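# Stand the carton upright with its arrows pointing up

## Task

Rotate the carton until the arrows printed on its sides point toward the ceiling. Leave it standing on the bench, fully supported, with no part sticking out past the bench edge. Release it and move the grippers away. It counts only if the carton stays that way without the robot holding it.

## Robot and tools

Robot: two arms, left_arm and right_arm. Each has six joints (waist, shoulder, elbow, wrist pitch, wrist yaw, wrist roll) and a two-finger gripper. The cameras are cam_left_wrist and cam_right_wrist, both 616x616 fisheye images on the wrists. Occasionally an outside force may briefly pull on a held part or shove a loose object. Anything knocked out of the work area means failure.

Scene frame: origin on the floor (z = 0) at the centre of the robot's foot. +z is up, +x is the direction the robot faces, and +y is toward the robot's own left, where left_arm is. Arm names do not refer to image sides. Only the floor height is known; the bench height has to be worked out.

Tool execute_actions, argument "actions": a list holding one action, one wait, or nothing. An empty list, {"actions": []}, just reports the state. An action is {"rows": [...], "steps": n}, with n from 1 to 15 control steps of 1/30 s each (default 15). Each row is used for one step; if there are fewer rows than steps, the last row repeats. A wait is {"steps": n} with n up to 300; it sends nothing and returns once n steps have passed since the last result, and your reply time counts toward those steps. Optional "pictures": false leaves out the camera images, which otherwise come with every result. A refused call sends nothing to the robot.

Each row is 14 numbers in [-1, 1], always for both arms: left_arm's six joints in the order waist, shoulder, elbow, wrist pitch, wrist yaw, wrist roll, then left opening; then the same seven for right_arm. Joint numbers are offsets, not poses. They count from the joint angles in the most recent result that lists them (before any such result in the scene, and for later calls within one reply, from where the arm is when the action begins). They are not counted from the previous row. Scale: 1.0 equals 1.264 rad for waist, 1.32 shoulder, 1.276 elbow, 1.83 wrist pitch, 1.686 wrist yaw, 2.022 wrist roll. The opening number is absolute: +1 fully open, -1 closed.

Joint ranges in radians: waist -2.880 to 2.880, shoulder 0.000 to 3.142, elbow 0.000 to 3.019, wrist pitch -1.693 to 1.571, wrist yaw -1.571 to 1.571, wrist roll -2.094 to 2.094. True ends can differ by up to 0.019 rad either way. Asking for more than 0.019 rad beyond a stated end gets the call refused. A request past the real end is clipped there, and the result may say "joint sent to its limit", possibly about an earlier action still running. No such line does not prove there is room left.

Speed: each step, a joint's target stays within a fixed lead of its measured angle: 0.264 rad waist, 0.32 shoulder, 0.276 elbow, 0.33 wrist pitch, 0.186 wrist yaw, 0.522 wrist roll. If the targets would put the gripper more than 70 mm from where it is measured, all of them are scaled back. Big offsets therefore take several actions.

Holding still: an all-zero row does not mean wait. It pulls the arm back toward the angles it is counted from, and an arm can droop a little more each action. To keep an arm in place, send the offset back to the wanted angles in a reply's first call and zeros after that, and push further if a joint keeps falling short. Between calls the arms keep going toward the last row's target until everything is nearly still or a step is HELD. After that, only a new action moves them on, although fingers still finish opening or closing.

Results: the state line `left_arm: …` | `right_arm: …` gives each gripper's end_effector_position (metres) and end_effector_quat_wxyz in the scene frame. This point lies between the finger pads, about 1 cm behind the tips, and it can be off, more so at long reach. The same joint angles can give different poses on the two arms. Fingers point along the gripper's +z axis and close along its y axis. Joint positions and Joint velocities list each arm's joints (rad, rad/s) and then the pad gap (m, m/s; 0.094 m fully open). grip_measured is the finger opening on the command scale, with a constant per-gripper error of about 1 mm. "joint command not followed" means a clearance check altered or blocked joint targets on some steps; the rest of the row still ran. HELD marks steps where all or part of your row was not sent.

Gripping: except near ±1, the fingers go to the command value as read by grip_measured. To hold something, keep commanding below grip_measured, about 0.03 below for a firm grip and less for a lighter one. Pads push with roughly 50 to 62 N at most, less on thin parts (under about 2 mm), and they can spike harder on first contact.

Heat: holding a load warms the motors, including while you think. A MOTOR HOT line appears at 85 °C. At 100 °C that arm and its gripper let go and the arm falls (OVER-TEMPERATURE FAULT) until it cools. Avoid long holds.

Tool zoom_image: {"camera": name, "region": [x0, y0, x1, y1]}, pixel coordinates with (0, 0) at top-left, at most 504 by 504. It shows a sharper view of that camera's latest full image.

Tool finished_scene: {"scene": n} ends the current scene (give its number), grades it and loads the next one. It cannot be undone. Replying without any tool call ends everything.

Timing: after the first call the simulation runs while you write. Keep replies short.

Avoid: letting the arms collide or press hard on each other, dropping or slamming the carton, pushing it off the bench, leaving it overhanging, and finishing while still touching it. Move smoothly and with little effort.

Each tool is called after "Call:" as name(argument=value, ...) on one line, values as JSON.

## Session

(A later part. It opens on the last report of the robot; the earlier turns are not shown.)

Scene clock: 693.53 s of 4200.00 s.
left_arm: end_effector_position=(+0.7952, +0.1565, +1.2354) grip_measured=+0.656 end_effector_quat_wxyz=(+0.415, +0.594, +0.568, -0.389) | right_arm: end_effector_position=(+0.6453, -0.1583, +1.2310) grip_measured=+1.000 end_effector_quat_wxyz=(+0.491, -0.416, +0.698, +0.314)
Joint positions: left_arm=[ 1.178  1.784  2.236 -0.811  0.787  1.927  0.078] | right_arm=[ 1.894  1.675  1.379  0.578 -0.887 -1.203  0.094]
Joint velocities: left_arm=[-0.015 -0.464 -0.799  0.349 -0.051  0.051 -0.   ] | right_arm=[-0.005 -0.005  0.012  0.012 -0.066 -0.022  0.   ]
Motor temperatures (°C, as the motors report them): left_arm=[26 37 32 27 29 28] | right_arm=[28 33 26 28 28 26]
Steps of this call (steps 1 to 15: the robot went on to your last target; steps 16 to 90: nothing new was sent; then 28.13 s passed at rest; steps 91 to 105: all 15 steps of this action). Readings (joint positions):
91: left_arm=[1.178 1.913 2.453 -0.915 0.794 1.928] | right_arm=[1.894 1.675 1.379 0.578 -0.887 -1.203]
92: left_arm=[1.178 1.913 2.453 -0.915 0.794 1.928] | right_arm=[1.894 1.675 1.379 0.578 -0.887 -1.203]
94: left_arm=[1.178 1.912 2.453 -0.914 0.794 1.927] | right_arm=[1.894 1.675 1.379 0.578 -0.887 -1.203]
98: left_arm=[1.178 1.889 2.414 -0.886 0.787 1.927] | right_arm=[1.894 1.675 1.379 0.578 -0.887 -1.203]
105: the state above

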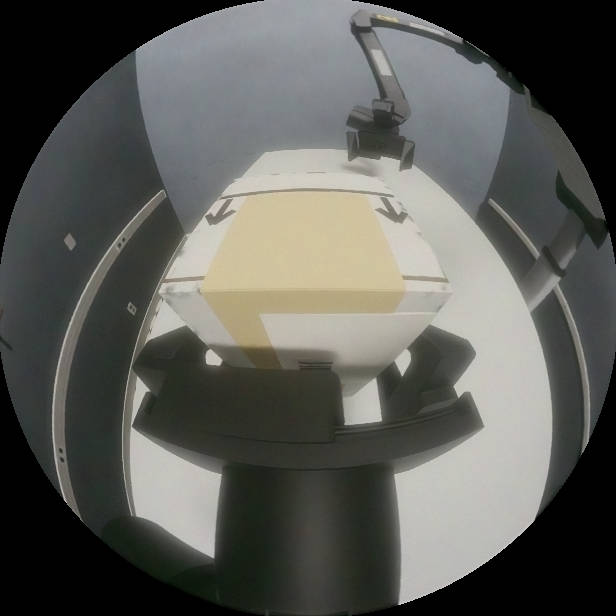

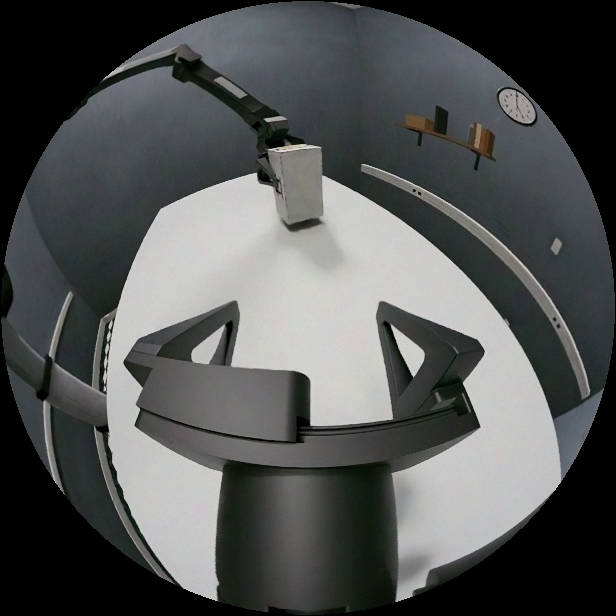

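Call:
execute_actions(actions=[{"rows": [[0,-0.040,-0.049,0.018,0.004,-0.002,0.625,0,0,0,0,0,0,1],[0,-0.045,-0.058,0.024,0.004,-0.005,0.625,0,0,0,0,0,0,1],[0,-0.052,-0.071,0.033,0.004,-0.009,0.625,0,0,0,0,0,0,1],[0,-0.061,-0.088,0.044,0.004,-0.014,0.625,0,0,0,0,0,0,1],[0,-0.071,-0.108,0.057,0.004,-0.020,0.625,0,0,0,0,0,0,1],[0,-0.082,-0.130,0.072,0.004,-0.027,0.625,0,0,0,0,0,0,1],[0,-0.094,-0.152,0.086,0.004,-0.034,0.625,0,0,0,0,0,0,1],[0,-0.105,-0.174,0.101,0.004,-0.041,0.625,0,0,0,0,0,0,1],[0,-0.117,-0.196,0.115,0.004,-0.048,0.625,0,0,0,0,0,0,1],[0,-0.128,-0.218,0.130,0.004,-0.055,0.625,0,0,0,0,0,0,1],[0,-0.140,-0.240,0.145,0.004,-0.062,0.625,0,0,0,0,0,0,1],[0,-0.151,-0.262,0.159,0.004,-0.069,0.625,0,0,0,0,0,0,1],[0,-0.163,-0.284,0.174,0.004,-0.076,0.625,0,0,0,0,0,0,1],[0,-0.174,-0.306,0.188,0.004,-0.083,0.625,0,0,0,0,0,0,1],[0,-0.186,-0.328,0.203,0.004,-0.090,0.625,0,0,0,0,0,0,1]], "steps": 15}], pictures=false)

Call:
execute_actions(actions=[{"rows": [[0,-0.048,-0.070,0.046,0.004,-0.040,0.625,0,0,0,0,0,0,1],[0,-0.059,-0.092,0.060,0.004,-0.047,0.625,0,0,0,0,0,0,1],[0,-0.071,-0.114,0.075,0.004,-0.054,0.625,0,0,0,0,0,0,1],[0,-0.082,-0.136,0.089,0.004,-0.061,0.625,0,0,0,0,0,0,1],[0,-0.094,-0.158,0.104,0.004,-0.068,0.625,0,0,0,0,0,0,1],[0,-0.105,-0.180,0.118,0.004,-0.075,0.625,0,0,0,0,0,0,1],[0,-0.117,-0.202,0.133,0.004,-0.082,0.625,0,0,0,0,0,0,1],[0,-0.128,-0.224,0.147,0.004,-0.089,0.625,0,0,0,0,0,0,1],[0,-0.139,-0.245,0.161,0.004,-0.096,0.625,0,0,0,0,0,0,1],[0,-0.150,-0.265,0.174,0.004,-0.102,0.625,0,0,0,0,0,0,1],[0,-0.160,-0.283,0.186,0.004,-0.108,0.625,0,0,0,0,0,0,1],[0,-0.168,-0.298,0.196,0.004,-0.113,0.625,0,0,0,0,0,0,1],[0,-0.175,-0.310,0.204,0.004,-0.117,0.625,0,0,0,0,0,0,1],[0,-0.180,-0.319,0.210,0.004,-0.120,0.625,0,0,0,0,0,0,1],[0,-0.183,-0.325,0.214,0.004,-0.122,0.625,0,0,0,0,0,0,1]], "steps": 15}], pictures=false)

Call:
execute_actions(actions=[{"steps": 15}])

Scene clock: 709.83 s of 4200.00 s.
left_arm: end_effector_position=(+0.7676, +0.1627, +1.2655) grip_measured=+0.656 end_effector_quat_wxyz=(+0.427, +0.574, +0.597, -0.363) | right_arm: end_effector_position=(+0.6453, -0.1583, +1.2310) grip_measured=+1.000 end_effector_quat_wxyz=(+0.491, -0.416, +0.698, +0.314)
Joint positions: left_arm=[ 1.178  1.604  1.868 -0.5    0.785  1.812  0.078] | right_arm=[ 1.894  1.675  1.379  0.578 -0.887 -1.203  0.094]
Joint velocities: left_arm=[-0.024 -0.503 -0.789  0.813  0.007 -0.418 -0.001] | right_arm=[-0.015 -0.005 -0.002 -0.017 -0.051 -0.037  0.   ]
Motor temperatures (°C, as the motors report them): left_arm=[26 37 30 27 29 28] | right_arm=[28 33 26 28 28 26]
Steps of this call (steps 1 to 30: the robot went on to your last target; steps 31 to 90: nothing new was sent; then 12.80 s passed at rest; steps 91 to 105: all 15 steps of this action). Readings (joint positions):
91: left_arm=[1.178 1.755 2.186 -0.787 0.787 1.927] | right_arm=[1.894 1.675 1.379 0.578 -0.887 -1.203]
92: left_arm=[1.178 1.754 2.183 -0.783 0.787 1.927] | right_arm=[1.894 1.675 1.379 0.578 -0.887 -1.203]
94: left_arm=[1.178 1.747 2.162 -0.762 0.787 1.923] | right_arm=[1.894 1.675 1.379 0.578 -0.887 -1.203]
98: left_arm=[1.178 1.707 2.066 -0.680 0.786 1.895] | right_arm=[1.894 1.675 1.379 0.578 -0.887 -1.203]
105: the state above

Scene clock: 710.33 s of 4200.00 s.
left_arm: end_effector_position=(+0.7284, +0.1761, +1.3189) grip_measured=+0.656 end_effector_quat_wxyz=(+0.439, +0.527, +0.643, -0.340) | right_arm: end_effector_position=(+0.6453, -0.1583, +1.2310) grip_measured=+1.000 end_effector_quat_wxyz=(+0.491, -0.416, +0.698, +0.314)
Joint positions: left_arm=[ 1.178  1.402  1.474 -0.144  0.784  1.616  0.078] | right_arm=[ 1.894  1.675  1.379  0.578 -0.887 -1.203  0.094]
Joint velocities: left_arm=[-0.005 -0.239 -0.369  0.364  0.022 -0.271  0.   ] | right_arm=[-0.005 -0.015 -0.017  0.007  0.066 -0.007  0.   ]
Motor temperatures (°C, as the motors report them): left_arm=[26 37 30 27 29 28] | right_arm=[28 33 26 28 28 26]
Steps of this call (steps 1 to 15: all 15 steps of this action). Readings (joint positions):
1: left_arm=[1.178 1.588 1.839 -0.473 0.785 1.799] | right_arm=[1.894 1.675 1.379 0.578 -0.887 -1.203]
2: left_arm=[1.178 1.572 1.811 -0.446 0.785 1.785] | right_arm=[1.894 1.675 1.379 0.578 -0.887 -1.203]
4: left_arm=[1.178 1.541 1.753 -0.394 0.785 1.758] | right_arm=[1.894 1.675 1.379 0.578 -0.887 -1.203]
8: left_arm=[1.178 1.484 1.638 -0.289 0.784 1.702] | right_arm=[1.894 1.675 1.379 0.578 -0.887 -1.203]
15: the state above

Scene clock: 710.83 s of 4200.00 s.
left_arm: end_effector_position=(+0.7328, +0.1798, +1.3250) grip_measured=+0.656 end_effector_quat_wxyz=(+0.440, +0.517, +0.652, -0.338) | right_arm: end_effector_position=(+0.6453, -0.1583, +1.2310) grip_measured=+1.000 end_effector_quat_wxyz=(+0.491, -0.416, +0.698, +0.314)
Joint positions: left_arm=[ 1.178  1.385  1.458 -0.117  0.784  1.578  0.078] | right_arm=[ 1.894  1.675  1.379  0.578 -0.887 -1.203  0.094]
Joint velocities: left_arm=[-0.015  0.005 -0.012 -0.007 -0.081  0.066 -0.001] | right_arm=[ 0.005 -0.005  0.007 -0.012 -0.007 -0.051  0.   ]
Motor temperatures (°C, as the motors report them): left_arm=[26 37 30 27 29 28] | right_arm=[28 33 26 28 28 26]
Steps of this call (steps 1 to 15: the robot went on to your last target). Readings (joint positions):
1: left_arm=[1.178 1.396 1.464 -0.135 0.784 1.608] | right_arm=[1.894 1.675 1.379 0.578 -0.887 -1.203]
2: left_arm=[1.178 1.391 1.459 -0.129 0.784 1.602] | right_arm=[1.894 1.675 1.379 0.578 -0.887 -1.203]
4: left_arm=[1.178 1.388 1.458 -0.123 0.784 1.593] | right_arm=[1.894 1.675 1.379 0.578 -0.887 -1.203]
8: left_arm=[1.178 1.385 1.458 -0.117 0.784 1.583] | right_arm=[1.894 1.675 1.379 0.578 -0.887 -1.203]
15: the state above

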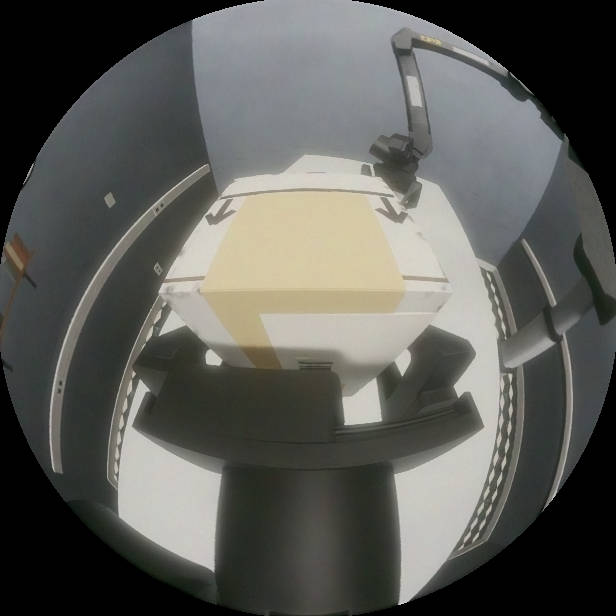

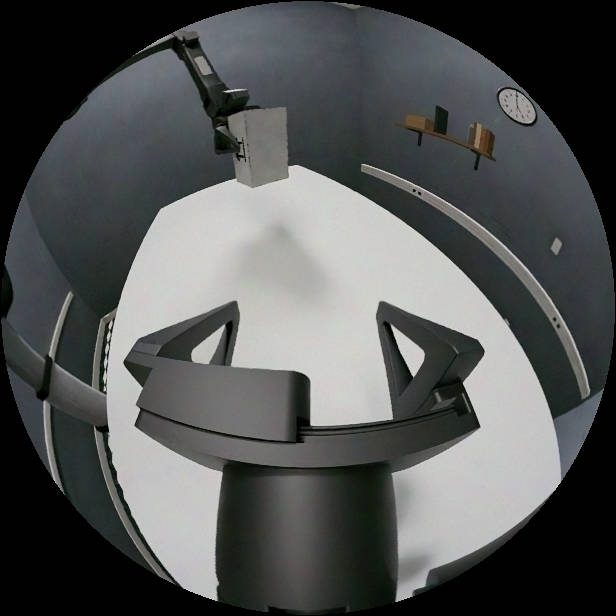

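Call:
execute_actions(actions=[{"rows": [[0,-0.020,0,0.005,-0.002,-0.006,0.625,0,0,0,0,0,0,1],[0,-0.024,0,0.005,-0.008,-0.006,0.625,0,0,0,0,0,0,1],[0,-0.029,0,0.005,-0.017,-0.006,0.625,0,0,0,0,0,0,1],[0,-0.034,0,0.005,-0.029,-0.006,0.625,0,0,0,0,0,0,1],[0,-0.039,0,0.005,-0.044,-0.006,0.625,0,0,0,0,0,0,1],[0,-0.044,0,0.005,-0.062,-0.006,0.625,0,0,0,0,0,0,1],[0,-0.049,0,0.005,-0.082,-0.006,0.625,0,0,0,0,0,0,1],[0,-0.053,0,0.005,-0.103,-0.006,0.625,0,0,0,0,0,0,1],[0,-0.056,0,0.005,-0.124,-0.006,0.625,0,0,0,0,0,0,1],[0,-0.058,0,0.005,-0.145,-0.006,0.625,0,0,0,0,0,0,1],[0,-0.058,0,0.005,-0.166,-0.006,0.625,0,0,0,0,0,0,1],[0,-0.058,0,0.005,-0.187,-0.006,0.625,0,0,0,0,0,0,1],[0,-0.058,0,0.005,-0.208,-0.006,0.625,0,0,0,0,0,0,1],[0,-0.058,0,0.005,-0.229,-0.006,0.625,0,0,0,0,0,0,1],[0,-0.058,0,0.005,-0.250,-0.006,0.625,0,0,0,0,0,0,1]], "steps": 15}], pictures=false)

Call:
execute_actions(actions=[{"rows": [[0,-0.017,0,0.004,-0.038,0,0.625,0,0,0,0,0,0,1],[0,-0.017,0,0.004,-0.059,0,0.625,0,0,0,0,0,0,1],[0,-0.017,0,0.004,-0.080,0,0.625,0,0,0,0,0,0,1],[0,-0.017,0,0.004,-0.101,0,0.625,0,0,0,0,0,0,1],[0,-0.017,0,0.004,-0.122,0,0.625,0,0,0,0,0,0,1],[0,-0.017,0,0.004,-0.143,0,0.625,0,0,0,0,0,0,1],[0,-0.017,0,0.004,-0.164,0,0.625,0,0,0,0,0,0,1],[0,-0.017,0,0.004,-0.185,0,0.625,0,0,0,0,0,0,1],[0,-0.017,0,0.004,-0.206,0,0.625,0,0,0,0,0,0,1],[0,-0.017,0,0.004,-0.227,0,0.625,0,0,0,0,0,0,1],[0,-0.017,0,0.004,-0.248,0,0.625,0,0,0,0,0,0,1],[0,-0.017,0,0.004,-0.269,0,0.625,0,0,0,0,0,0,1],[0,-0.017,0,0.004,-0.290,0,0.625,0,0,0,0,0,0,1],[0,-0.017,0,0.004,-0.311,0,0.625,0,0,0,0,0,0,1],[0,-0.017,0,0.004,-0.332,0,0.625,0,0,0,0,0,0,1]], "steps": 15}], pictures=false)

Call:
execute_actions(actions=[{"rows": [[0,-0.015,0,0.004,-0.038,0,0.625,0,0,0,0,0,0,1],[0,-0.015,0,0.004,-0.059,0,0.625,0,0,0,0,0,0,1],[0,-0.015,0,0.004,-0.080,0,0.625,0,0,0,0,0,0,1],[0,-0.015,0,0.004,-0.101,0,0.625,0,0,0,0,0,0,1],[0,-0.015,0,0.004,-0.122,0,0.625,0,0,0,0,0,0,1],[0,-0.015,0,0.004,-0.143,0,0.625,0,0,0,0,0,0,1],[0,-0.015,0,0.004,-0.164,0,0.625,0,0,0,0,0,0,1],[0,-0.015,0,0.004,-0.185,0,0.625,0,0,0,0,0,0,1],[0,-0.015,0,0.004,-0.205,0,0.625,0,0,0,0,0,0,1],[0,-0.015,0,0.004,-0.223,0,0.625,0,0,0,0,0,0,1],[0,-0.015,0,0.004,-0.239,0,0.625,0,0,0,0,0,0,1],[0,-0.015,0,0.004,-0.252,0,0.625,0,0,0,0,0,0,1],[0,-0.015,0,0.004,-0.262,0,0.625,0,0,0,0,0,0,1],[0,-0.015,0,0.004,-0.269,0,0.625,0,0,0,0,0,0,1],[0,-0.015,0,0.004,-0.273,0,0.625,0,0,0,0,0,0,1]], "steps": 15}])

Scene clock: 733.90 s of 4200.00 s.
left_arm: end_effector_position=(+0.7554, +0.2346, +1.2939) grip_measured=+0.656 end_effector_quat_wxyz=(+0.322, +0.573, +0.725, -0.207) | right_arm: end_effector_position=(+0.6453, -0.1583, +1.2310) grip_measured=+1.000 end_effector_quat_wxyz=(+0.491, -0.416, +0.698, +0.314)
Joint positions: left_arm=[ 1.178  1.325  1.458 -0.115  0.389  1.576  0.078] | right_arm=[ 1.894  1.675  1.379  0.578 -0.887 -1.203  0.094]
Joint velocities: left_arm=[ 0.005 -0.093 -0.002  0.007 -0.989  0.022 -0.   ] | right_arm=[-0.005  0.005 -0.002  0.007  0.037 -0.066  0.   ]
Motor temperatures (°C, as the motors report them): left_arm=[26 37 29 27 30 28] | right_arm=[28 33 26 28 28 26]
Steps of this call (steps 1 to 15: the robot went on to your last target; steps 16 to 90: nothing new was sent; then 19.57 s passed at rest; steps 91 to 105: all 15 steps of this action). Readings (joint positions):
91: left_arm=[1.178 1.385 1.458 -0.117 0.780 1.576] | right_arm=[1.894 1.675 1.379 0.578 -0.887 -1.203]
92: left_arm=[1.178 1.385 1.458 -0.117 0.773 1.576] | right_arm=[1.894 1.675 1.379 0.578 -0.887 -1.203]
94: left_arm=[1.178 1.383 1.458 -0.117 0.745 1.576] | right_arm=[1.894 1.675 1.379 0.578 -0.887 -1.203]
98: left_arm=[1.178 1.367 1.458 -0.117 0.634 1.576] | right_arm=[1.894 1.675 1.379 0.578 -0.887 -1.203]
105: the state above

Scene clock: 734.40 s of 4200.00 s.
left_arm: end_effector_position=(+0.7402, +0.3121, +1.2515) grip_measured=+0.656 end_effector_quat_wxyz=(+0.122, +0.607, +0.784, -0.049) | right_arm: end_effector_position=(+0.6453, -0.1583, +1.2310) grip_measured=+1.000 end_effector_quat_wxyz=(+0.491, -0.416, +0.698, +0.314)
Joint positions: left_arm=[ 1.178  1.321  1.458 -0.115 -0.14   1.576  0.078] | right_arm=[ 1.894  1.675  1.379  0.578 -0.887 -1.203  0.094]
Joint velocities: left_arm=[-0.005 -0.005 -0.002 -0.007 -0.96   0.007 -0.001] | right_arm=[-0.005 -0.005 -0.017 -0.012  0.007  0.007  0.   ]
Motor temperatures (°C, as the motors report them): left_arm=[26 37 29 27 30 28] | right_arm=[28 33 26 28 28 26]
Steps of this call (steps 1 to 15: all 15 steps of this action). Readings (joint positions):
1: left_arm=[1.178 1.323 1.458 -0.115 0.353 1.576] | right_arm=[1.894 1.675 1.379 0.578 -0.887 -1.203]
2: left_arm=[1.178 1.321 1.458 -0.115 0.317 1.576] | right_arm=[1.894 1.675 1.379 0.578 -0.887 -1.203]
4: left_arm=[1.178 1.321 1.458 -0.115 0.246 1.576] | right_arm=[1.894 1.675 1.379 0.578 -0.887 -1.203]
8: left_arm=[1.178 1.321 1.458 -0.115 0.106 1.576] | right_arm=[1.894 1.675 1.379 0.578 -0.887 -1.203]
15: the state above

Scene clock: 734.90 s of 4200.00 s.
left_arm: end_effector_position=(+0.7201, +0.3858, +1.2493) grip_measured=+0.656 end_effector_quat_wxyz=(-0.056, +0.602, +0.791, +0.087) | right_arm: end_effector_position=(+0.6453, -0.1583, +1.2310) grip_measured=+1.000 end_effector_quat_wxyz=(+0.491, -0.416, +0.698, +0.314)
Joint positions: left_arm=[ 1.178  1.321  1.458 -0.115 -0.588  1.576  0.078] | right_arm=[ 1.894  1.675  1.379  0.578 -0.887 -1.203  0.094]
Joint velocities: left_arm=[ 0.005  0.015  0.012  0.007 -0.315 -0.066 -0.   ] | right_arm=[-0.005  0.005  0.007 -0.002  0.007 -0.007  0.   ]
Motor temperatures (°C, as the motors report them): left_arm=[26 37 29 27 30 28] | right_arm=[28 33 26 28 28 26]
Steps of this call (steps 1 to 15: all 15 steps of this action). Readings (joint positions):
1: left_arm=[1.178 1.321 1.458 -0.115 -0.174 1.576] | right_arm=[1.894 1.675 1.379 0.578 -0.887 -1.203]
2: left_arm=[1.178 1.321 1.458 -0.115 -0.208 1.576] | right_arm=[1.894 1.675 1.379 0.578 -0.887 -1.203]
4: left_arm=[1.178 1.321 1.458 -0.115 -0.278 1.576] | right_arm=[1.894 1.675 1.379 0.578 -0.887 -1.203]
8: left_arm=[1.178 1.321 1.458 -0.115 -0.418 1.576] | right_arm=[1.894 1.675 1.379 0.578 -0.887 -1.203]
15: the state above

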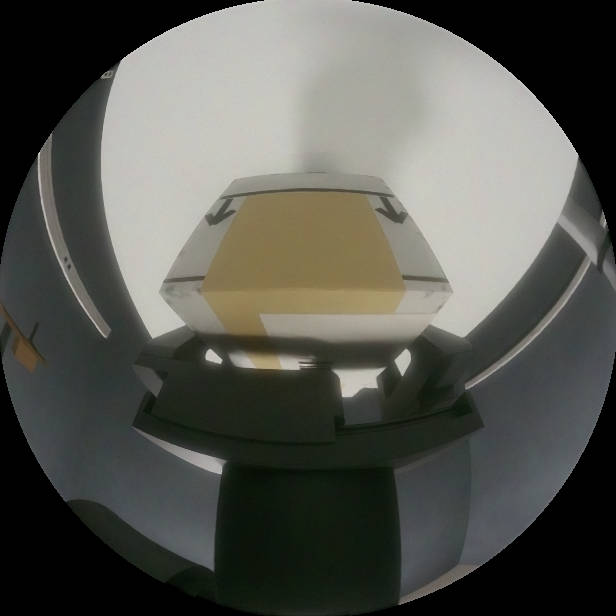

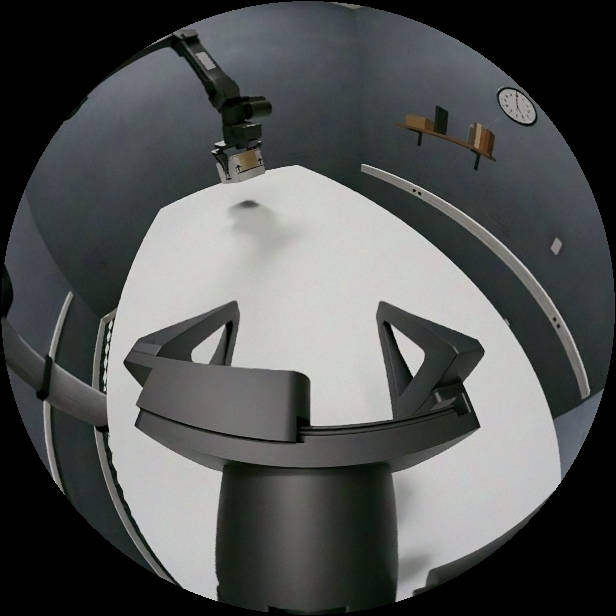

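Call:
execute_actions(actions=[{"rows": [[0,-0.012,0.006,0.005,-0.012,0,0.625,0,0,0,0,0,0,1],[0,-0.007,0.010,0.005,-0.018,0,0.625,0,0,0,0,0,0,1],[0,0.0,0.016,0.006,-0.025,0,0.625,0,0,0,0,0,0,1],[0,0.008,0.023,0.006,-0.033,0,0.625,0,0,0,0,0,0,1],[0,0.018,0.031,0.007,-0.042,0,0.625,0,0,0,0,0,0,1],[0,0.028,0.039,0.007,-0.051,0,0.625,0,0,0,0,0,0,1],[0,0.039,0.048,0.008,-0.060,0,0.625,0,0,0,0,0,0,1],[0,0.050,0.057,0.008,-0.069,0,0.625,0,0,0,0,0,0,1],[0,0.061,0.066,0.009,-0.077,0,0.625,0,0,0,0,0,0,1],[0,0.072,0.075,0.009,-0.084,0,0.625,0,0,0,0,0,0,1],[0,0.082,0.083,0.010,-0.089,0,0.625,0,0,0,0,0,0,1],[0,0.091,0.090,0.010,-0.093,0,0.625,0,0,0,0,0,0,1],[0,0.099,0.096,0.010,-0.095,0,0.625,0,0,0,0,0,0,1],[0,0.106,0.101,0.010,-0.096,0,0.625,0,0,0,0,0,0,1],[0,0.111,0.105,0.010,-0.096,0,0.625,0,0,0,0,0,0,1]], "steps": 15}], pictures=false)

Call:
execute_actions(actions=[{"steps": 25}])

Call:
zoom_image(camera="cam_right_wrist", region=[180, 110, 320, 250])

Scene clock: 752.80 s of 4200.00 s.
left_arm: end_effector_position=(+0.7163, +0.3920, +1.2115) grip_measured=+0.656 end_effector_quat_wxyz=(-0.117, +0.594, +0.785, +0.132) | right_arm: end_effector_position=(+0.6453, -0.1583, +1.2310) grip_measured=+1.000 end_effector_quat_wxyz=(+0.491, -0.416, +0.698, +0.314)
Joint positions: left_arm=[ 1.178  1.446  1.571 -0.103 -0.742  1.576  0.078] | right_arm=[ 1.894  1.675  1.379  0.578 -0.887 -1.203  0.094]
Joint velocities: left_arm=[-0.015  0.376  0.159  0.007  0.022 -0.022 -0.001] | right_arm=[ 0.005 -0.005  0.002  0.017 -0.007  0.022  0.   ]
Motor temperatures (°C, as the motors report them): left_arm=[26 37 29 27 29 28] | right_arm=[28 33 26 28 28 26]
Steps of this call (steps 1 to 15: the robot went on to your last target; steps 16 to 90: nothing new was sent; then 14.40 s passed at rest; steps 91 to 105: all 15 steps of this action). Readings (joint positions):
91: left_arm=[1.178 1.321 1.458 -0.115 -0.598 1.576] | right_arm=[1.894 1.675 1.379 0.578 -0.887 -1.203]
92: left_arm=[1.178 1.321 1.458 -0.115 -0.605 1.576] | right_arm=[1.894 1.675 1.379 0.578 -0.887 -1.203]
94: left_arm=[1.178 1.322 1.458 -0.115 -0.627 1.576] | right_arm=[1.894 1.675 1.379 0.578 -0.887 -1.203]
98: left_arm=[1.178 1.347 1.490 -0.113 -0.687 1.576] | right_arm=[1.894 1.675 1.379 0.578 -0.887 -1.203]
105: the state above

Scene clock: 753.63 s of 4200.00 s.
left_arm: end_effector_position=(+0.6975, +0.3802, +1.1942) grip_measured=+0.656 end_effector_quat_wxyz=(-0.127, +0.602, +0.779, +0.121) | right_arm: end_effector_position=(+0.6453, -0.1583, +1.2310) grip_measured=+1.000 end_effector_quat_wxyz=(+0.491, -0.416, +0.698, +0.314)
Joint positions: left_arm=[ 1.178  1.488  1.577 -0.103 -0.743  1.576  0.078] | right_arm=[ 1.894  1.675  1.379  0.578 -0.887 -1.203  0.094]
Joint velocities: left_arm=[-0.015  0.005 -0.007 -0.007 -0.095 -0.022  0.   ] | right_arm=[-0.005 -0.005 -0.012 -0.007 -0.022 -0.066  0.   ]
Motor temperatures (°C, as the motors report them): left_arm=[26 37 29 27 29 28] | right_arm=[28 33 26 28 28 26]
Steps of this call (steps 1 to 25: the robot went on to your last target). Readings (joint positions):
1: left_arm=[1.178 1.457 1.575 -0.103 -0.742 1.576] | right_arm=[1.894 1.675 1.379 0.578 -0.887 -1.203]
2: left_arm=[1.178 1.466 1.575 -0.103 -0.742 1.576] | right_arm=[1.894 1.675 1.379 0.578 -0.887 -1.203]
4: left_arm=[1.178 1.480 1.575 -0.103 -0.742 1.576] | right_arm=[1.894 1.675 1.379 0.578 -0.887 -1.203]
8: left_arm=[1.178 1.488 1.575 -0.103 -0.742 1.576] | right_arm=[1.894 1.675 1.379 0.578 -0.887 -1.203]
25: the state above

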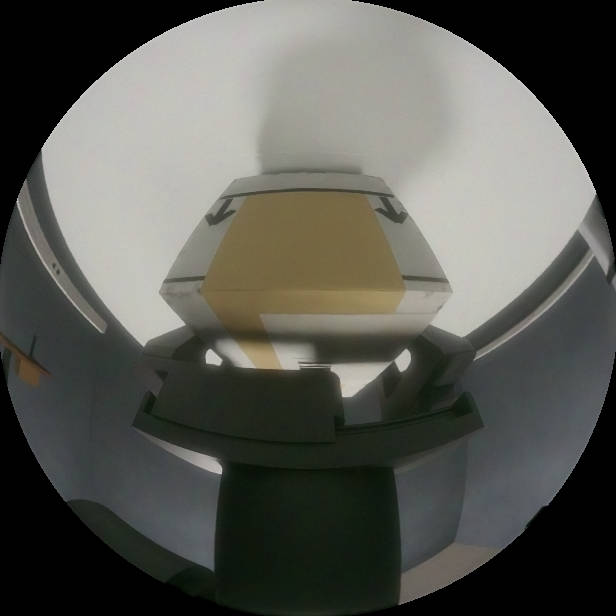

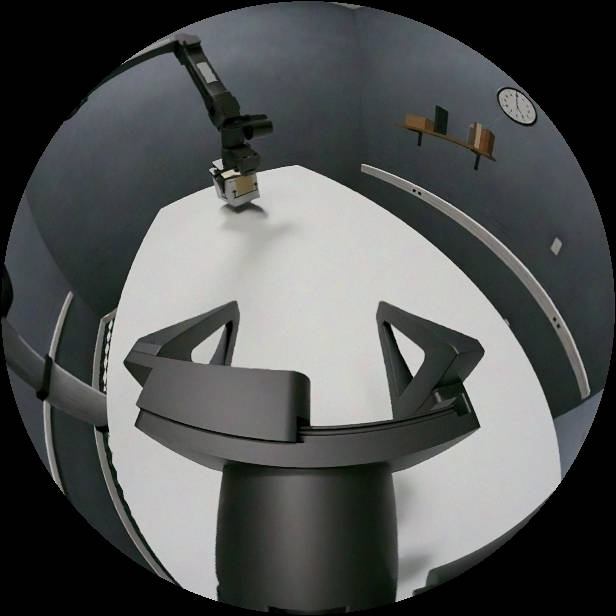

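Region (180, 110, 320, 250) of cam_right_wrist's 616x616 image, scaled by 3.600, with more detail than that image has.

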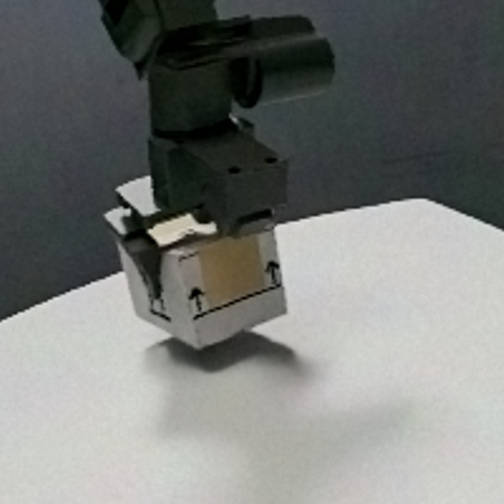

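Call:
execute_actions(actions=[{"rows": [[0,-0.008,0.012,0.004,-0.004,0,0.625,0,0,0,0,0,0,1],[0,-0.004,0.014,0.004,-0.004,0,0.625,0,0,0,0,0,0,1],[0,-0.001,0.016,0.004,-0.004,0,0.625,0,0,0,0,0,0,1],[0,0.002,0.019,0.004,-0.004,0,0.625,0,0,0,0,0,0,1],[0,0.005,0.022,0.004,-0.004,0,0.625,0,0,0,0,0,0,1],[0,0.008,0.025,0.004,-0.004,0,0.625,0,0,0,0,0,0,1],[0,0.011,0.028,0.004,-0.004,0,0.625,0,0,0,0,0,0,1],[0,0.014,0.031,0.004,-0.004,0,0.625,0,0,0,0,0,0,1],[0,0.016,0.034,0.004,-0.004,0,0.625,0,0,0,0,0,0,1],[0,0.018,0.037,0.004,-0.004,0,0.625,0,0,0,0,0,0,1],[0,0.020,0.040,0.004,-0.004,0,0.625,0,0,0,0,0,0,1],[0,0.022,0.042,0.004,-0.004,0,0.625,0,0,0,0,0,0,1],[0,0.023,0.044,0.004,-0.004,0,0.625,0,0,0,0,0,0,1],[0,0.024,0.045,0.004,-0.004,0,0.625,0,0,0,0,0,0,1],[0,0.025,0.046,0.004,-0.004,0,0.625,0,0,0,0,0,0,1]], "steps": 15}], pictures=false)

Call:
execute_actions(actions=[{"steps": 20}])

Call:
zoom_image(camera="cam_right_wrist", region=[180, 110, 320, 250])

Scene clock: 768.13 s of 4200.00 s.
left_arm: end_effector_position=(+0.7040, +0.3780, +1.1850) grip_measured=+0.656 end_effector_quat_wxyz=(-0.125, +0.599, +0.781, +0.125) | right_arm: end_effector_position=(+0.6453, -0.1583, +1.2310) grip_measured=+1.000 end_effector_quat_wxyz=(+0.491, -0.416, +0.698, +0.314)
Joint positions: left_arm=[ 1.178  1.515  1.616 -0.103 -0.744  1.576  0.078] | right_arm=[ 1.894  1.675  1.379  0.578 -0.887 -1.203  0.094]
Joint velocities: left_arm=[-0.005  0.054  0.027  0.002  0.037 -0.007 -0.   ] | right_arm=[-0.005  0.015  0.007 -0.002 -0.051 -0.081  0.   ]
Motor temperatures (°C, as the motors report them): left_arm=[26 37 29 27 29 28] | right_arm=[28 33 26 28 28 26]
Steps of this call (steps 1 to 15: the robot went on to your last target; steps 16 to 90: nothing new was sent; then 11.00 s passed at rest; steps 91 to 105: all 15 steps of this action). Readings (joint positions):
91: left_arm=[1.178 1.488 1.577 -0.103 -0.743 1.576] | right_arm=[1.894 1.675 1.379 0.578 -0.887 -1.203]
92: left_arm=[1.178 1.488 1.577 -0.103 -0.743 1.576] | right_arm=[1.894 1.675 1.379 0.578 -0.887 -1.203]
94: left_arm=[1.178 1.488 1.578 -0.103 -0.744 1.576] | right_arm=[1.894 1.675 1.379 0.578 -0.887 -1.203]
98: left_arm=[1.178 1.495 1.590 -0.103 -0.744 1.576] | right_arm=[1.894 1.675 1.379 0.578 -0.887 -1.203]
105: the state above

Scene clock: 768.80 s of 4200.00 s.
left_arm: end_effector_position=(+0.7015, +0.3764, +1.1827) grip_measured=+0.656 end_effector_quat_wxyz=(-0.126, +0.600, +0.780, +0.123) | right_arm: end_effector_position=(+0.6453, -0.1583, +1.2310) grip_measured=+1.000 end_effector_quat_wxyz=(+0.491, -0.416, +0.698, +0.314)
Joint positions: left_arm=[ 1.178  1.521  1.617 -0.103 -0.744  1.576  0.078] | right_arm=[ 1.894  1.675  1.379  0.578 -0.887 -1.203  0.094]
Joint velocities: left_arm=[ 0.005  0.015  0.002 -0.002  0.022  0.007  0.   ] | right_arm=[-0.015  0.005 -0.002  0.007 -0.051 -0.007  0.   ]
Motor temperatures (°C, as the motors report them): left_arm=[26 37 29 27 29 28] | right_arm=[28 33 26 28 28 26]
Steps of this call (steps 1 to 15: the robot went on to your last target; steps 16 to 20: nothing new was sent). Readings (joint positions):
1: left_arm=[1.178 1.517 1.617 -0.103 -0.744 1.576] | right_arm=[1.894 1.675 1.379 0.578 -0.887 -1.203]
2: left_arm=[1.178 1.518 1.617 -0.103 -0.744 1.576] | right_arm=[1.894 1.675 1.379 0.578 -0.887 -1.203]
4: left_arm=[1.178 1.520 1.617 -0.103 -0.744 1.576] | right_arm=[1.894 1.675 1.379 0.578 -0.887 -1.203]
8: left_arm=[1.178 1.521 1.617 -0.103 -0.744 1.576] | right_arm=[1.894 1.675 1.379 0.578 -0.887 -1.203]
20: the state above
All arms were judged still, so your last target was given up. Only a new action makes them travel on or press farther. Fingers that are still opening or closing keep moving.

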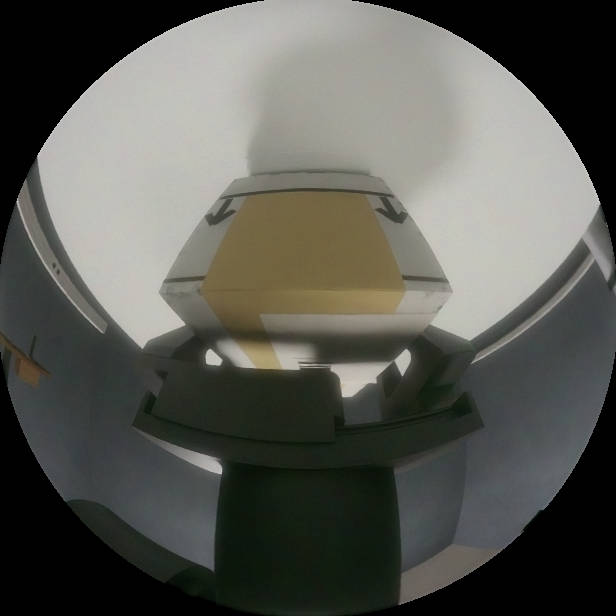

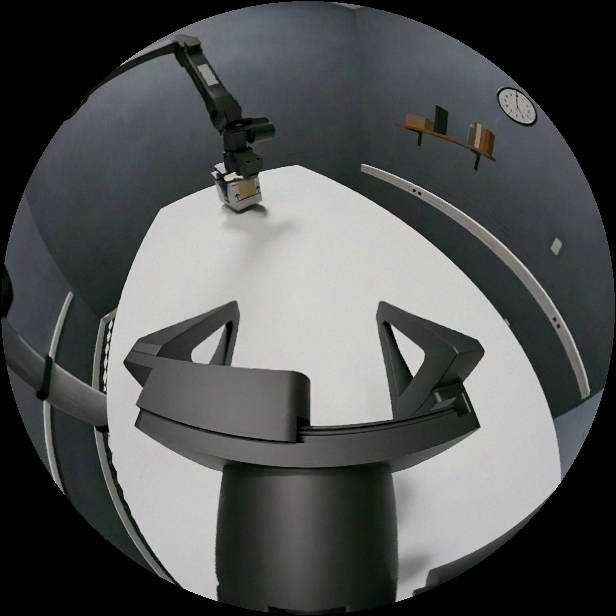

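Region (180, 110, 320, 250) of cam_right_wrist's 616x616 image, scaled by 3.600, with more detail than that image has.

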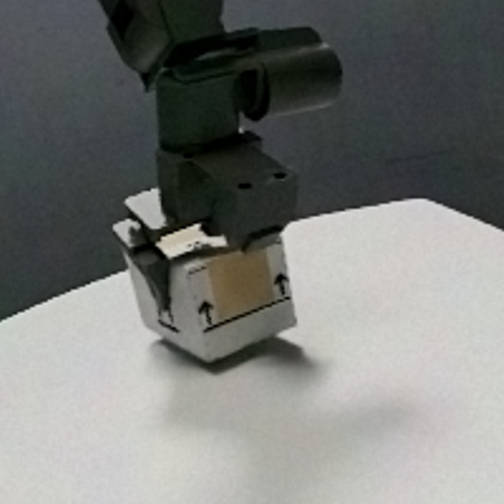

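Call:
execute_actions(actions=[])

Scene clock: 778.57 s of 4200.00 s.
left_arm: end_effector_position=(+0.7015, +0.3764, +1.1827) grip_measured=+0.656 end_effector_quat_wxyz=(-0.126, +0.600, +0.780, +0.123) | right_arm: end_effector_position=(+0.6453, -0.1583, +1.2310) grip_measured=+1.000 end_effector_quat_wxyz=(+0.491, -0.416, +0.698, +0.314)
Joint positions: left_arm=[ 1.178  1.521  1.617 -0.103 -0.744  1.576  0.078] | right_arm=[ 1.894  1.675  1.379  0.578 -0.887 -1.203  0.094]
Joint velocities: left_arm=[-0.005 -0.015 -0.012  0.002 -0.081 -0.051 -0.001] | right_arm=[-0.005  0.005 -0.002  0.012  0.051  0.007  0.   ]
Motor temperatures (°C, as the motors report them): left_arm=[26 37 29 27 29 28] | right_arm=[28 33 26 28 28 26]
Steps of this call (steps 1 to 90: nothing new was sent; then 6.77 s passed at rest). Readings (joint positions):
1: left_arm=[1.178 1.521 1.617 -0.103 -0.744 1.576] | right_arm=[1.894 1.675 1.379 0.578 -0.887 -1.203]
2: left_arm=[1.178 1.521 1.617 -0.103 -0.744 1.576] | right_arm=[1.894 1.675 1.379 0.578 -0.887 -1.203]
4: left_arm=[1.178 1.521 1.617 -0.103 -0.744 1.576] | right_arm=[1.894 1.675 1.379 0.578 -0.887 -1.203]
8: left_arm=[1.178 1.521 1.617 -0.103 -0.744 1.576] | right_arm=[1.894 1.675 1.379 0.578 -0.887 -1.203]
90: the state above

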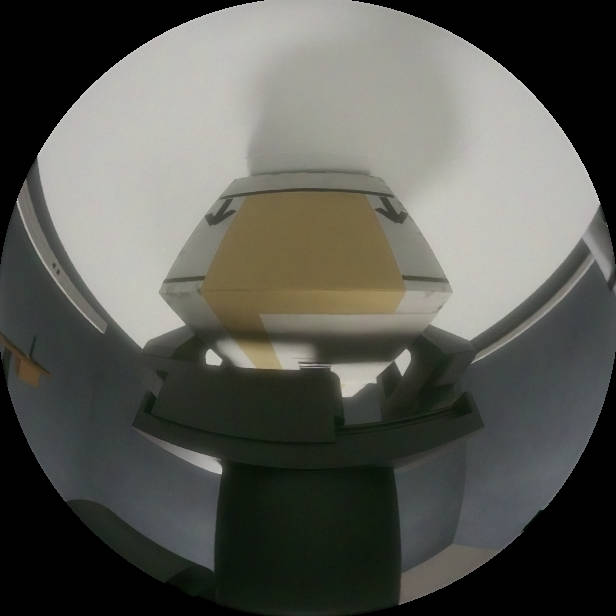

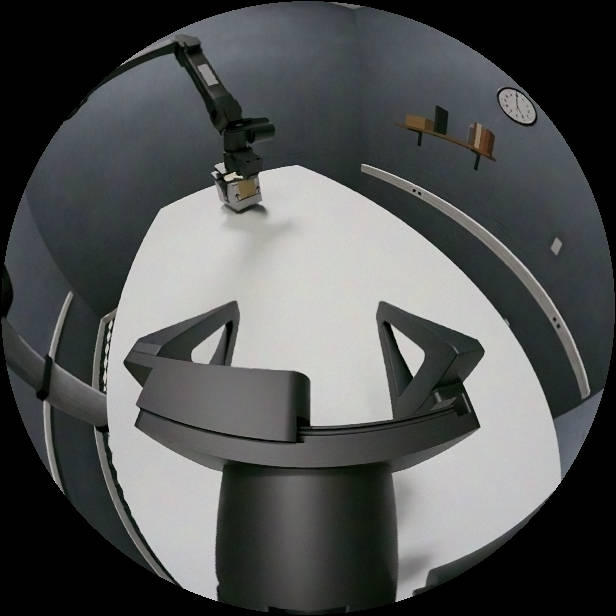

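Call:
execute_actions(actions=[{"rows": [[0,0.001,0.014,0.004,-0.004,0,0.625,0,0,0,0,0,0,1],[0,0.002,0.0155,0.004,-0.004,0,0.625,0,0,0,0,0,0,1],[0,0.0035,0.017,0.004,-0.004,0,0.625,0,0,0,0,0,0,1],[0,0.005,0.019,0.0038,-0.004,0,0.625,0,0,0,0,0,0,1],[0,0.0065,0.021,0.0036,-0.004,0,0.625,0,0,0,0,0,0,1],[0,0.008,0.023,0.0034,-0.004,0,0.625,0,0,0,0,0,0,1],[0,0.0095,0.025,0.0032,-0.004,0,0.625,0,0,0,0,0,0,1],[0,0.011,0.027,0.003,-0.004,0,0.625,0,0,0,0,0,0,1],[0,0.0125,0.0285,0.0028,-0.004,0,0.625,0,0,0,0,0,0,1],[0,0.014,0.030,0.0027,-0.004,0,0.625,0,0,0,0,0,0,1],[0,0.015,0.0315,0.0026,-0.004,0,0.625,0,0,0,0,0,0,1]], "steps": 15}], pictures=false)

Call:
execute_actions(actions=[{"steps": 15}])

Scene clock: 787.97 s of 4200.00 s.
left_arm: end_effector_position=(+0.7037, +0.3744, +1.1766) grip_measured=+0.656 end_effector_quat_wxyz=(-0.125, +0.599, +0.781, +0.125) | right_arm: end_effector_position=(+0.6453, -0.1583, +1.2310) grip_measured=+1.000 end_effector_quat_wxyz=(+0.491, -0.416, +0.698, +0.314)
Joint positions: left_arm=[ 1.178  1.539  1.639 -0.103 -0.744  1.576  0.078] | right_arm=[ 1.894  1.675  1.379  0.578 -0.887 -1.203  0.094]
Joint velocities: left_arm=[-0.005  0.015 -0.007 -0.002 -0.007 -0.007  0.   ] | right_arm=[-0.005 -0.005 -0.007 -0.012  0.022 -0.051  0.   ]
Motor temperatures (°C, as the motors report them): left_arm=[26 37 29 27 29 28] | right_arm=[28 33 26 28 28 26]
Steps of this call (steps 1 to 90: nothing new was sent; then 5.90 s passed at rest; steps 91 to 105: all 15 steps of this action). Readings (joint positions):
91: left_arm=[1.178 1.521 1.617 -0.103 -0.744 1.576] | right_arm=[1.894 1.675 1.379 0.578 -0.887 -1.203]
92: left_arm=[1.178 1.521 1.617 -0.103 -0.744 1.576] | right_arm=[1.894 1.675 1.379 0.578 -0.887 -1.203]
94: left_arm=[1.178 1.522 1.618 -0.103 -0.744 1.576] | right_arm=[1.894 1.675 1.379 0.578 -0.887 -1.203]
98: left_arm=[1.178 1.528 1.628 -0.103 -0.744 1.576] | right_arm=[1.894 1.675 1.379 0.578 -0.887 -1.203]
105: the state above

Scene clock: 788.47 s of 4200.00 s.
left_arm: end_effector_position=(+0.7029, +0.3739, +1.1760) grip_measured=+0.656 end_effector_quat_wxyz=(-0.125, +0.600, +0.781, +0.124) | right_arm: end_effector_position=(+0.6453, -0.1583, +1.2310) grip_measured=+1.000 end_effector_quat_wxyz=(+0.491, -0.416, +0.698, +0.314)
Joint positions: left_arm=[ 1.178  1.541  1.639 -0.103 -0.744  1.576  0.078] | right_arm=[ 1.894  1.675  1.379  0.578 -0.887 -1.203  0.094]
Joint velocities: left_arm=[-0.005  0.005 -0.007 -0.022 -0.051  0.037 -0.001] | right_arm=[-0.005 -0.005  0.002  0.012 -0.007 -0.095  0.   ]
Motor temperatures (°C, as the motors report them): left_arm=[26 37 29 27 29 28] | right_arm=[28 33 26 28 28 26]
Steps of this call (steps 1 to 15: the robot went on to your last target). Readings (joint positions):
1: left_arm=[1.178 1.540 1.639 -0.103 -0.744 1.576] | right_arm=[1.894 1.675 1.379 0.578 -0.887 -1.203]
2: left_arm=[1.178 1.540 1.639 -0.103 -0.744 1.576] | right_arm=[1.894 1.675 1.379 0.578 -0.887 -1.203]
4: left_arm=[1.178 1.541 1.639 -0.103 -0.744 1.576] | right_arm=[1.894 1.675 1.379 0.578 -0.887 -1.203]
8: left_arm=[1.178 1.541 1.639 -0.103 -0.744 1.576] | right_arm=[1.894 1.675 1.379 0.578 -0.887 -1.203]
15: the state above
All arms were judged still, so your last target was given up. Only a new action makes them travel on or press farther. Fingers that are still opening or closing keep moving.

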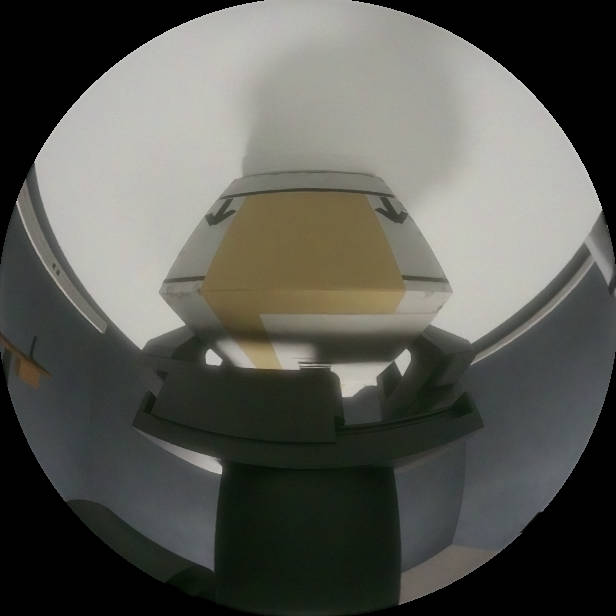

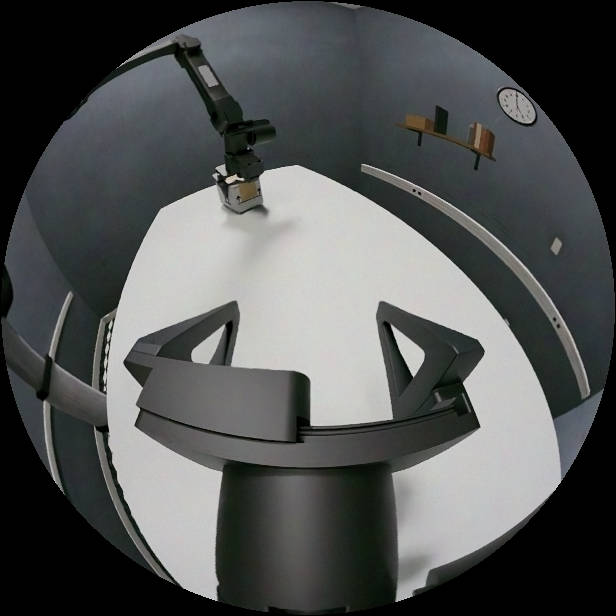

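Call:
execute_actions(actions=[{"rows": [[0,0.001,0.014,0.003,-0.004,0,0.625,0,0,0,0,0,0,1],[0,0.002,0.015,0.003,-0.004,0,0.625,0,0,0,0,0,0,1],[0,0.003,0.016,0.003,-0.004,0,0.625,0,0,0,0,0,0,1],[0,0.004,0.017,0.003,-0.004,0,0.625,0,0,0,0,0,0,1],[0,0.005,0.018,0.003,-0.004,0,0.625,0,0,0,0,0,0,1],[0,0.006,0.019,0.003,-0.004,0,0.625,0,0,0,0,0,0,1],[0,0.007,0.020,0.003,-0.004,0,0.625,0,0,0,0,0,0,1],[0,0.008,0.021,0.003,-0.004,0,0.625,0,0,0,0,0,0,1],[0,0.009,0.022,0.003,-0.004,0,0.625,0,0,0,0,0,0,1],[0,0.0095,0.0225,0.003,-0.004,0,0.625,0,0,0,0,0,0,1]], "steps": 15}], pictures=false)

Call:
execute_actions(actions=[{"steps": 12}])

Call:
zoom_image(camera="cam_right_wrist", region=[180, 120, 320, 260])

Scene clock: 797.93 s of 4200.00 s.
left_arm: end_effector_position=(+0.7022, +0.3721, +1.1720) grip_measured=+0.656 end_effector_quat_wxyz=(-0.126, +0.600, +0.780, +0.124) | right_arm: end_effector_position=(+0.6453, -0.1583, +1.2310) grip_measured=+1.000 end_effector_quat_wxyz=(+0.491, -0.416, +0.698, +0.314)
Joint positions: left_arm=[ 1.178  1.552  1.649 -0.103 -0.744  1.576  0.078] | right_arm=[ 1.894  1.675  1.379  0.578 -0.887 -1.203  0.094]
Joint velocities: left_arm=[-0.005  0.005  0.002 -0.002 -0.037  0.037 -0.001] | right_arm=[-0.005 -0.015 -0.002 -0.017 -0.081  0.022  0.   ]
Motor temperatures (°C, as the motors report them): left_arm=[26 37 29 27 29 28] | right_arm=[28 33 26 28 28 26]
Steps of this call (steps 1 to 90: nothing new was sent; then 5.97 s passed at rest; steps 91 to 105: all 15 steps of this action). Readings (joint positions):
91: left_arm=[1.178 1.541 1.639 -0.103 -0.744 1.576] | right_arm=[1.894 1.675 1.379 0.578 -0.887 -1.203]
92: left_arm=[1.178 1.541 1.639 -0.103 -0.744 1.576] | right_arm=[1.894 1.675 1.379 0.578 -0.887 -1.203]
94: left_arm=[1.178 1.541 1.639 -0.103 -0.744 1.576] | right_arm=[1.894 1.675 1.379 0.578 -0.887 -1.203]
98: left_arm=[1.178 1.545 1.644 -0.103 -0.744 1.576] | right_arm=[1.894 1.675 1.379 0.578 -0.887 -1.203]
105: the state above

Scene clock: 798.33 s of 4200.00 s.
left_arm: end_effector_position=(+0.7020, +0.3720, +1.1718) grip_measured=+0.656 end_effector_quat_wxyz=(-0.126, +0.600, +0.780, +0.124) | right_arm: end_effector_position=(+0.6453, -0.1583, +1.2310) grip_measured=+1.000 end_effector_quat_wxyz=(+0.491, -0.416, +0.698, +0.314)
Joint positions: left_arm=[ 1.178  1.552  1.649 -0.103 -0.744  1.576  0.078] | right_arm=[ 1.894  1.675  1.379  0.578 -0.887 -1.203  0.094]
Joint velocities: left_arm=[ 0.005  0.005  0.007 -0.012 -0.037 -0.11  -0.   ] | right_arm=[ 0.005  0.005  0.002 -0.017 -0.022 -0.037  0.   ]
Motor temperatures (°C, as the motors report them): left_arm=[26 37 29 27 29 28] | right_arm=[28 33 26 28 28 26]
Steps of this call (steps 1 to 12: the robot went on to your last target). Readings (joint positions):
1: left_arm=[1.178 1.552 1.649 -0.103 -0.744 1.576] | right_arm=[1.894 1.675 1.379 0.578 -0.887 -1.203]
2: left_arm=[1.178 1.552 1.649 -0.103 -0.744 1.576] | right_arm=[1.894 1.675 1.379 0.578 -0.887 -1.203]
4: left_arm=[1.178 1.552 1.649 -0.103 -0.744 1.576] | right_arm=[1.894 1.675 1.379 0.578 -0.887 -1.203]
8: left_arm=[1.178 1.552 1.649 -0.103 -0.744 1.576] | right_arm=[1.894 1.675 1.379 0.578 -0.887 -1.203]
12: the state above

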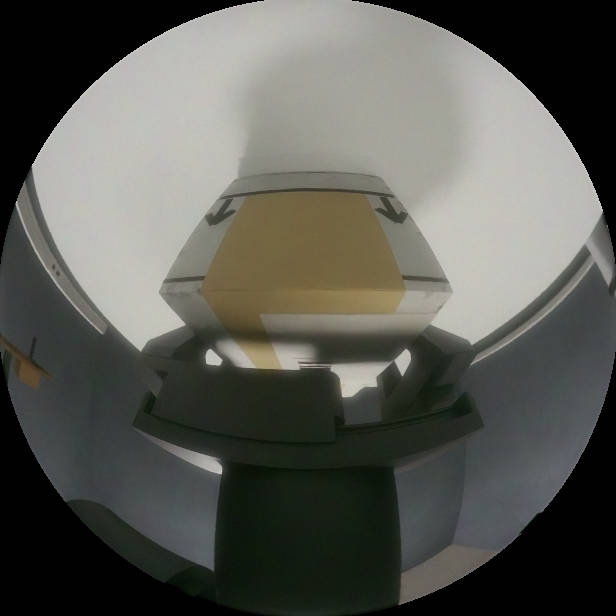

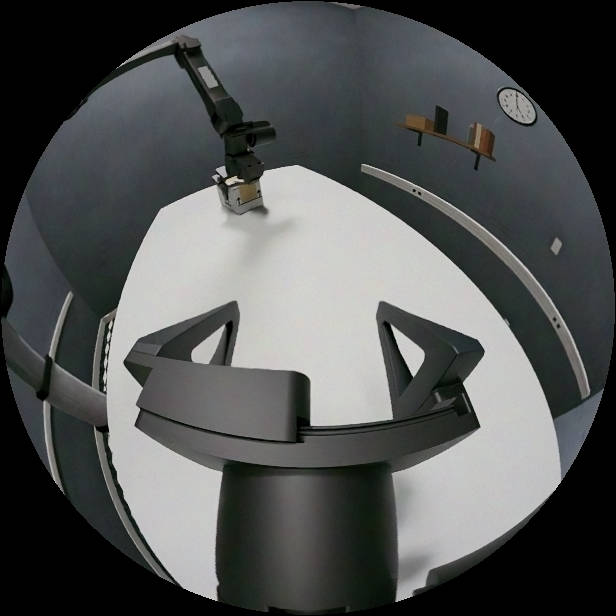

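Region (180, 120, 320, 260) of cam_right_wrist's 616x616 image, scaled by 3.600, with more detail than that image has.

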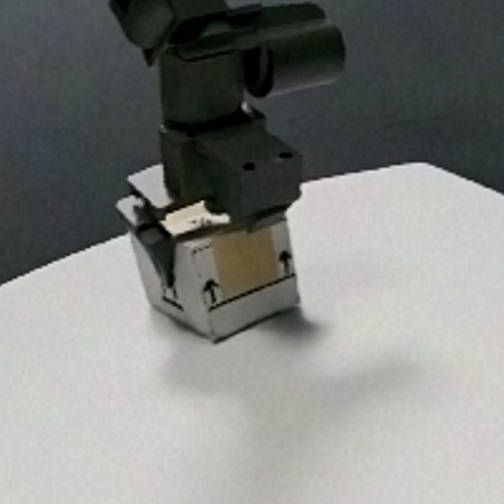

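Call:
execute_actions(actions=[{"rows": [[0,0.001,0.014,0.003,-0.004,0,0.625,0,0,0,0,0,0,1],[0,0.0015,0.0145,0.003,-0.004,0,0.625,0,0,0,0,0,0,1],[0,0.002,0.015,0.003,-0.004,0,0.625,0,0,0,0,0,0,1],[0,0.0025,0.0155,0.003,-0.004,0,0.625,0,0,0,0,0,0,1],[0,0.003,0.016,0.003,-0.004,0,0.625,0,0,0,0,0,0,1],[0,0.0035,0.0165,0.003,-0.004,0,0.625,0,0,0,0,0,0,1],[0,0.004,0.017,0.003,-0.004,0,0.625,0,0,0,0,0,0,1],[0,0.0045,0.0175,0.003,-0.004,0,0.625,0,0,0,0,0,0,1],[0,0.005,0.018,0.003,-0.004,0,0.625,0,0,0,0,0,0,1]], "steps": 15}], pictures=false)

Call:
execute_actions(actions=[{"steps": 10}])

Scene clock: 808.13 s of 4200.00 s.
left_arm: end_effector_position=(+0.6992, +0.3705, +1.1698) grip_measured=+0.656 end_effector_quat_wxyz=(-0.127, +0.601, +0.780, +0.122) | right_arm: end_effector_position=(+0.6453, -0.1583, +1.2310) grip_measured=+1.000 end_effector_quat_wxyz=(+0.491, -0.416, +0.698, +0.314)
Joint positions: left_arm=[ 1.178  1.557  1.649 -0.103 -0.745  1.576  0.078] | right_arm=[ 1.894  1.675  1.379  0.578 -0.887 -1.203  0.094]
Joint velocities: left_arm=[-0.005  0.005  0.002 -0.007  0.007  0.007  0.001] | right_arm=[-0.015  0.005  0.002  0.007 -0.007 -0.051  0.   ]
Motor temperatures (°C, as the motors report them): left_arm=[26 37 29 27 29 28] | right_arm=[28 33 26 28 28 26]
Steps of this call (steps 1 to 15: the robot went on to your last target; steps 16 to 90: nothing new was sent; then 6.30 s passed at rest; steps 91 to 105: all 15 steps of this action). Readings (joint positions):
91: left_arm=[1.178 1.552 1.649 -0.103 -0.744 1.576] | right_arm=[1.894 1.675 1.379 0.578 -0.887 -1.203]
92: left_arm=[1.178 1.552 1.649 -0.103 -0.744 1.576] | right_arm=[1.894 1.675 1.379 0.578 -0.887 -1.203]
94: left_arm=[1.178 1.552 1.649 -0.103 -0.744 1.576] | right_arm=[1.894 1.675 1.379 0.578 -0.887 -1.203]
98: left_arm=[1.178 1.553 1.649 -0.103 -0.745 1.576] | right_arm=[1.894 1.675 1.379 0.578 -0.887 -1.203]
105: the state above

Scene clock: 808.47 s of 4200.00 s.
left_arm: end_effector_position=(+0.7002, +0.3707, +1.1696) grip_measured=+0.656 end_effector_quat_wxyz=(-0.127, +0.601, +0.780, +0.123) | right_arm: end_effector_position=(+0.6453, -0.1583, +1.2310) grip_measured=+1.000 end_effector_quat_wxyz=(+0.491, -0.416, +0.698, +0.314)
Joint positions: left_arm=[ 1.178  1.558  1.652 -0.103 -0.745  1.576  0.078] | right_arm=[ 1.894  1.675  1.379  0.578 -0.887 -1.203  0.094]
Joint velocities: left_arm=[ 0.005 -0.015  0.002 -0.007  0.051 -0.037 -0.   ] | right_arm=[ 0.005 -0.015 -0.007 -0.002 -0.022  0.022  0.   ]
Motor temperatures (°C, as the motors report them): left_arm=[26 37 29 27 29 28] | right_arm=[28 33 26 28 28 26]
Steps of this call (steps 1 to 10: the robot went on to your last target). Readings (joint positions):
1: left_arm=[1.178 1.557 1.649 -0.103 -0.745 1.576] | right_arm=[1.894 1.675 1.379 0.578 -0.887 -1.203]
2: left_arm=[1.178 1.557 1.649 -0.103 -0.745 1.576] | right_arm=[1.894 1.675 1.379 0.578 -0.887 -1.203]
4: left_arm=[1.178 1.557 1.649 -0.103 -0.745 1.576] | right_arm=[1.894 1.675 1.379 0.578 -0.887 -1.203]
8: left_arm=[1.178 1.558 1.651 -0.103 -0.745 1.576] | right_arm=[1.894 1.675 1.379 0.578 -0.887 -1.203]
10: the state above

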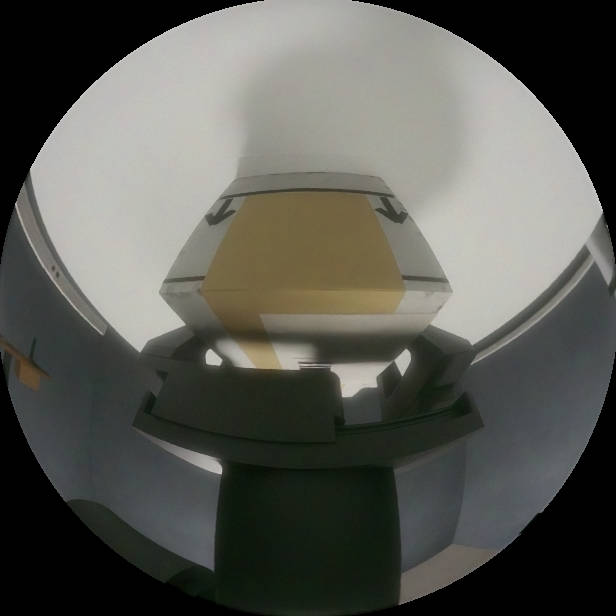

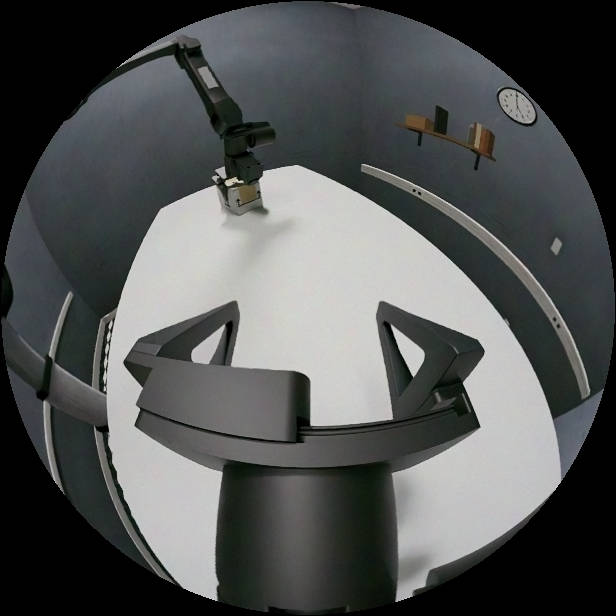

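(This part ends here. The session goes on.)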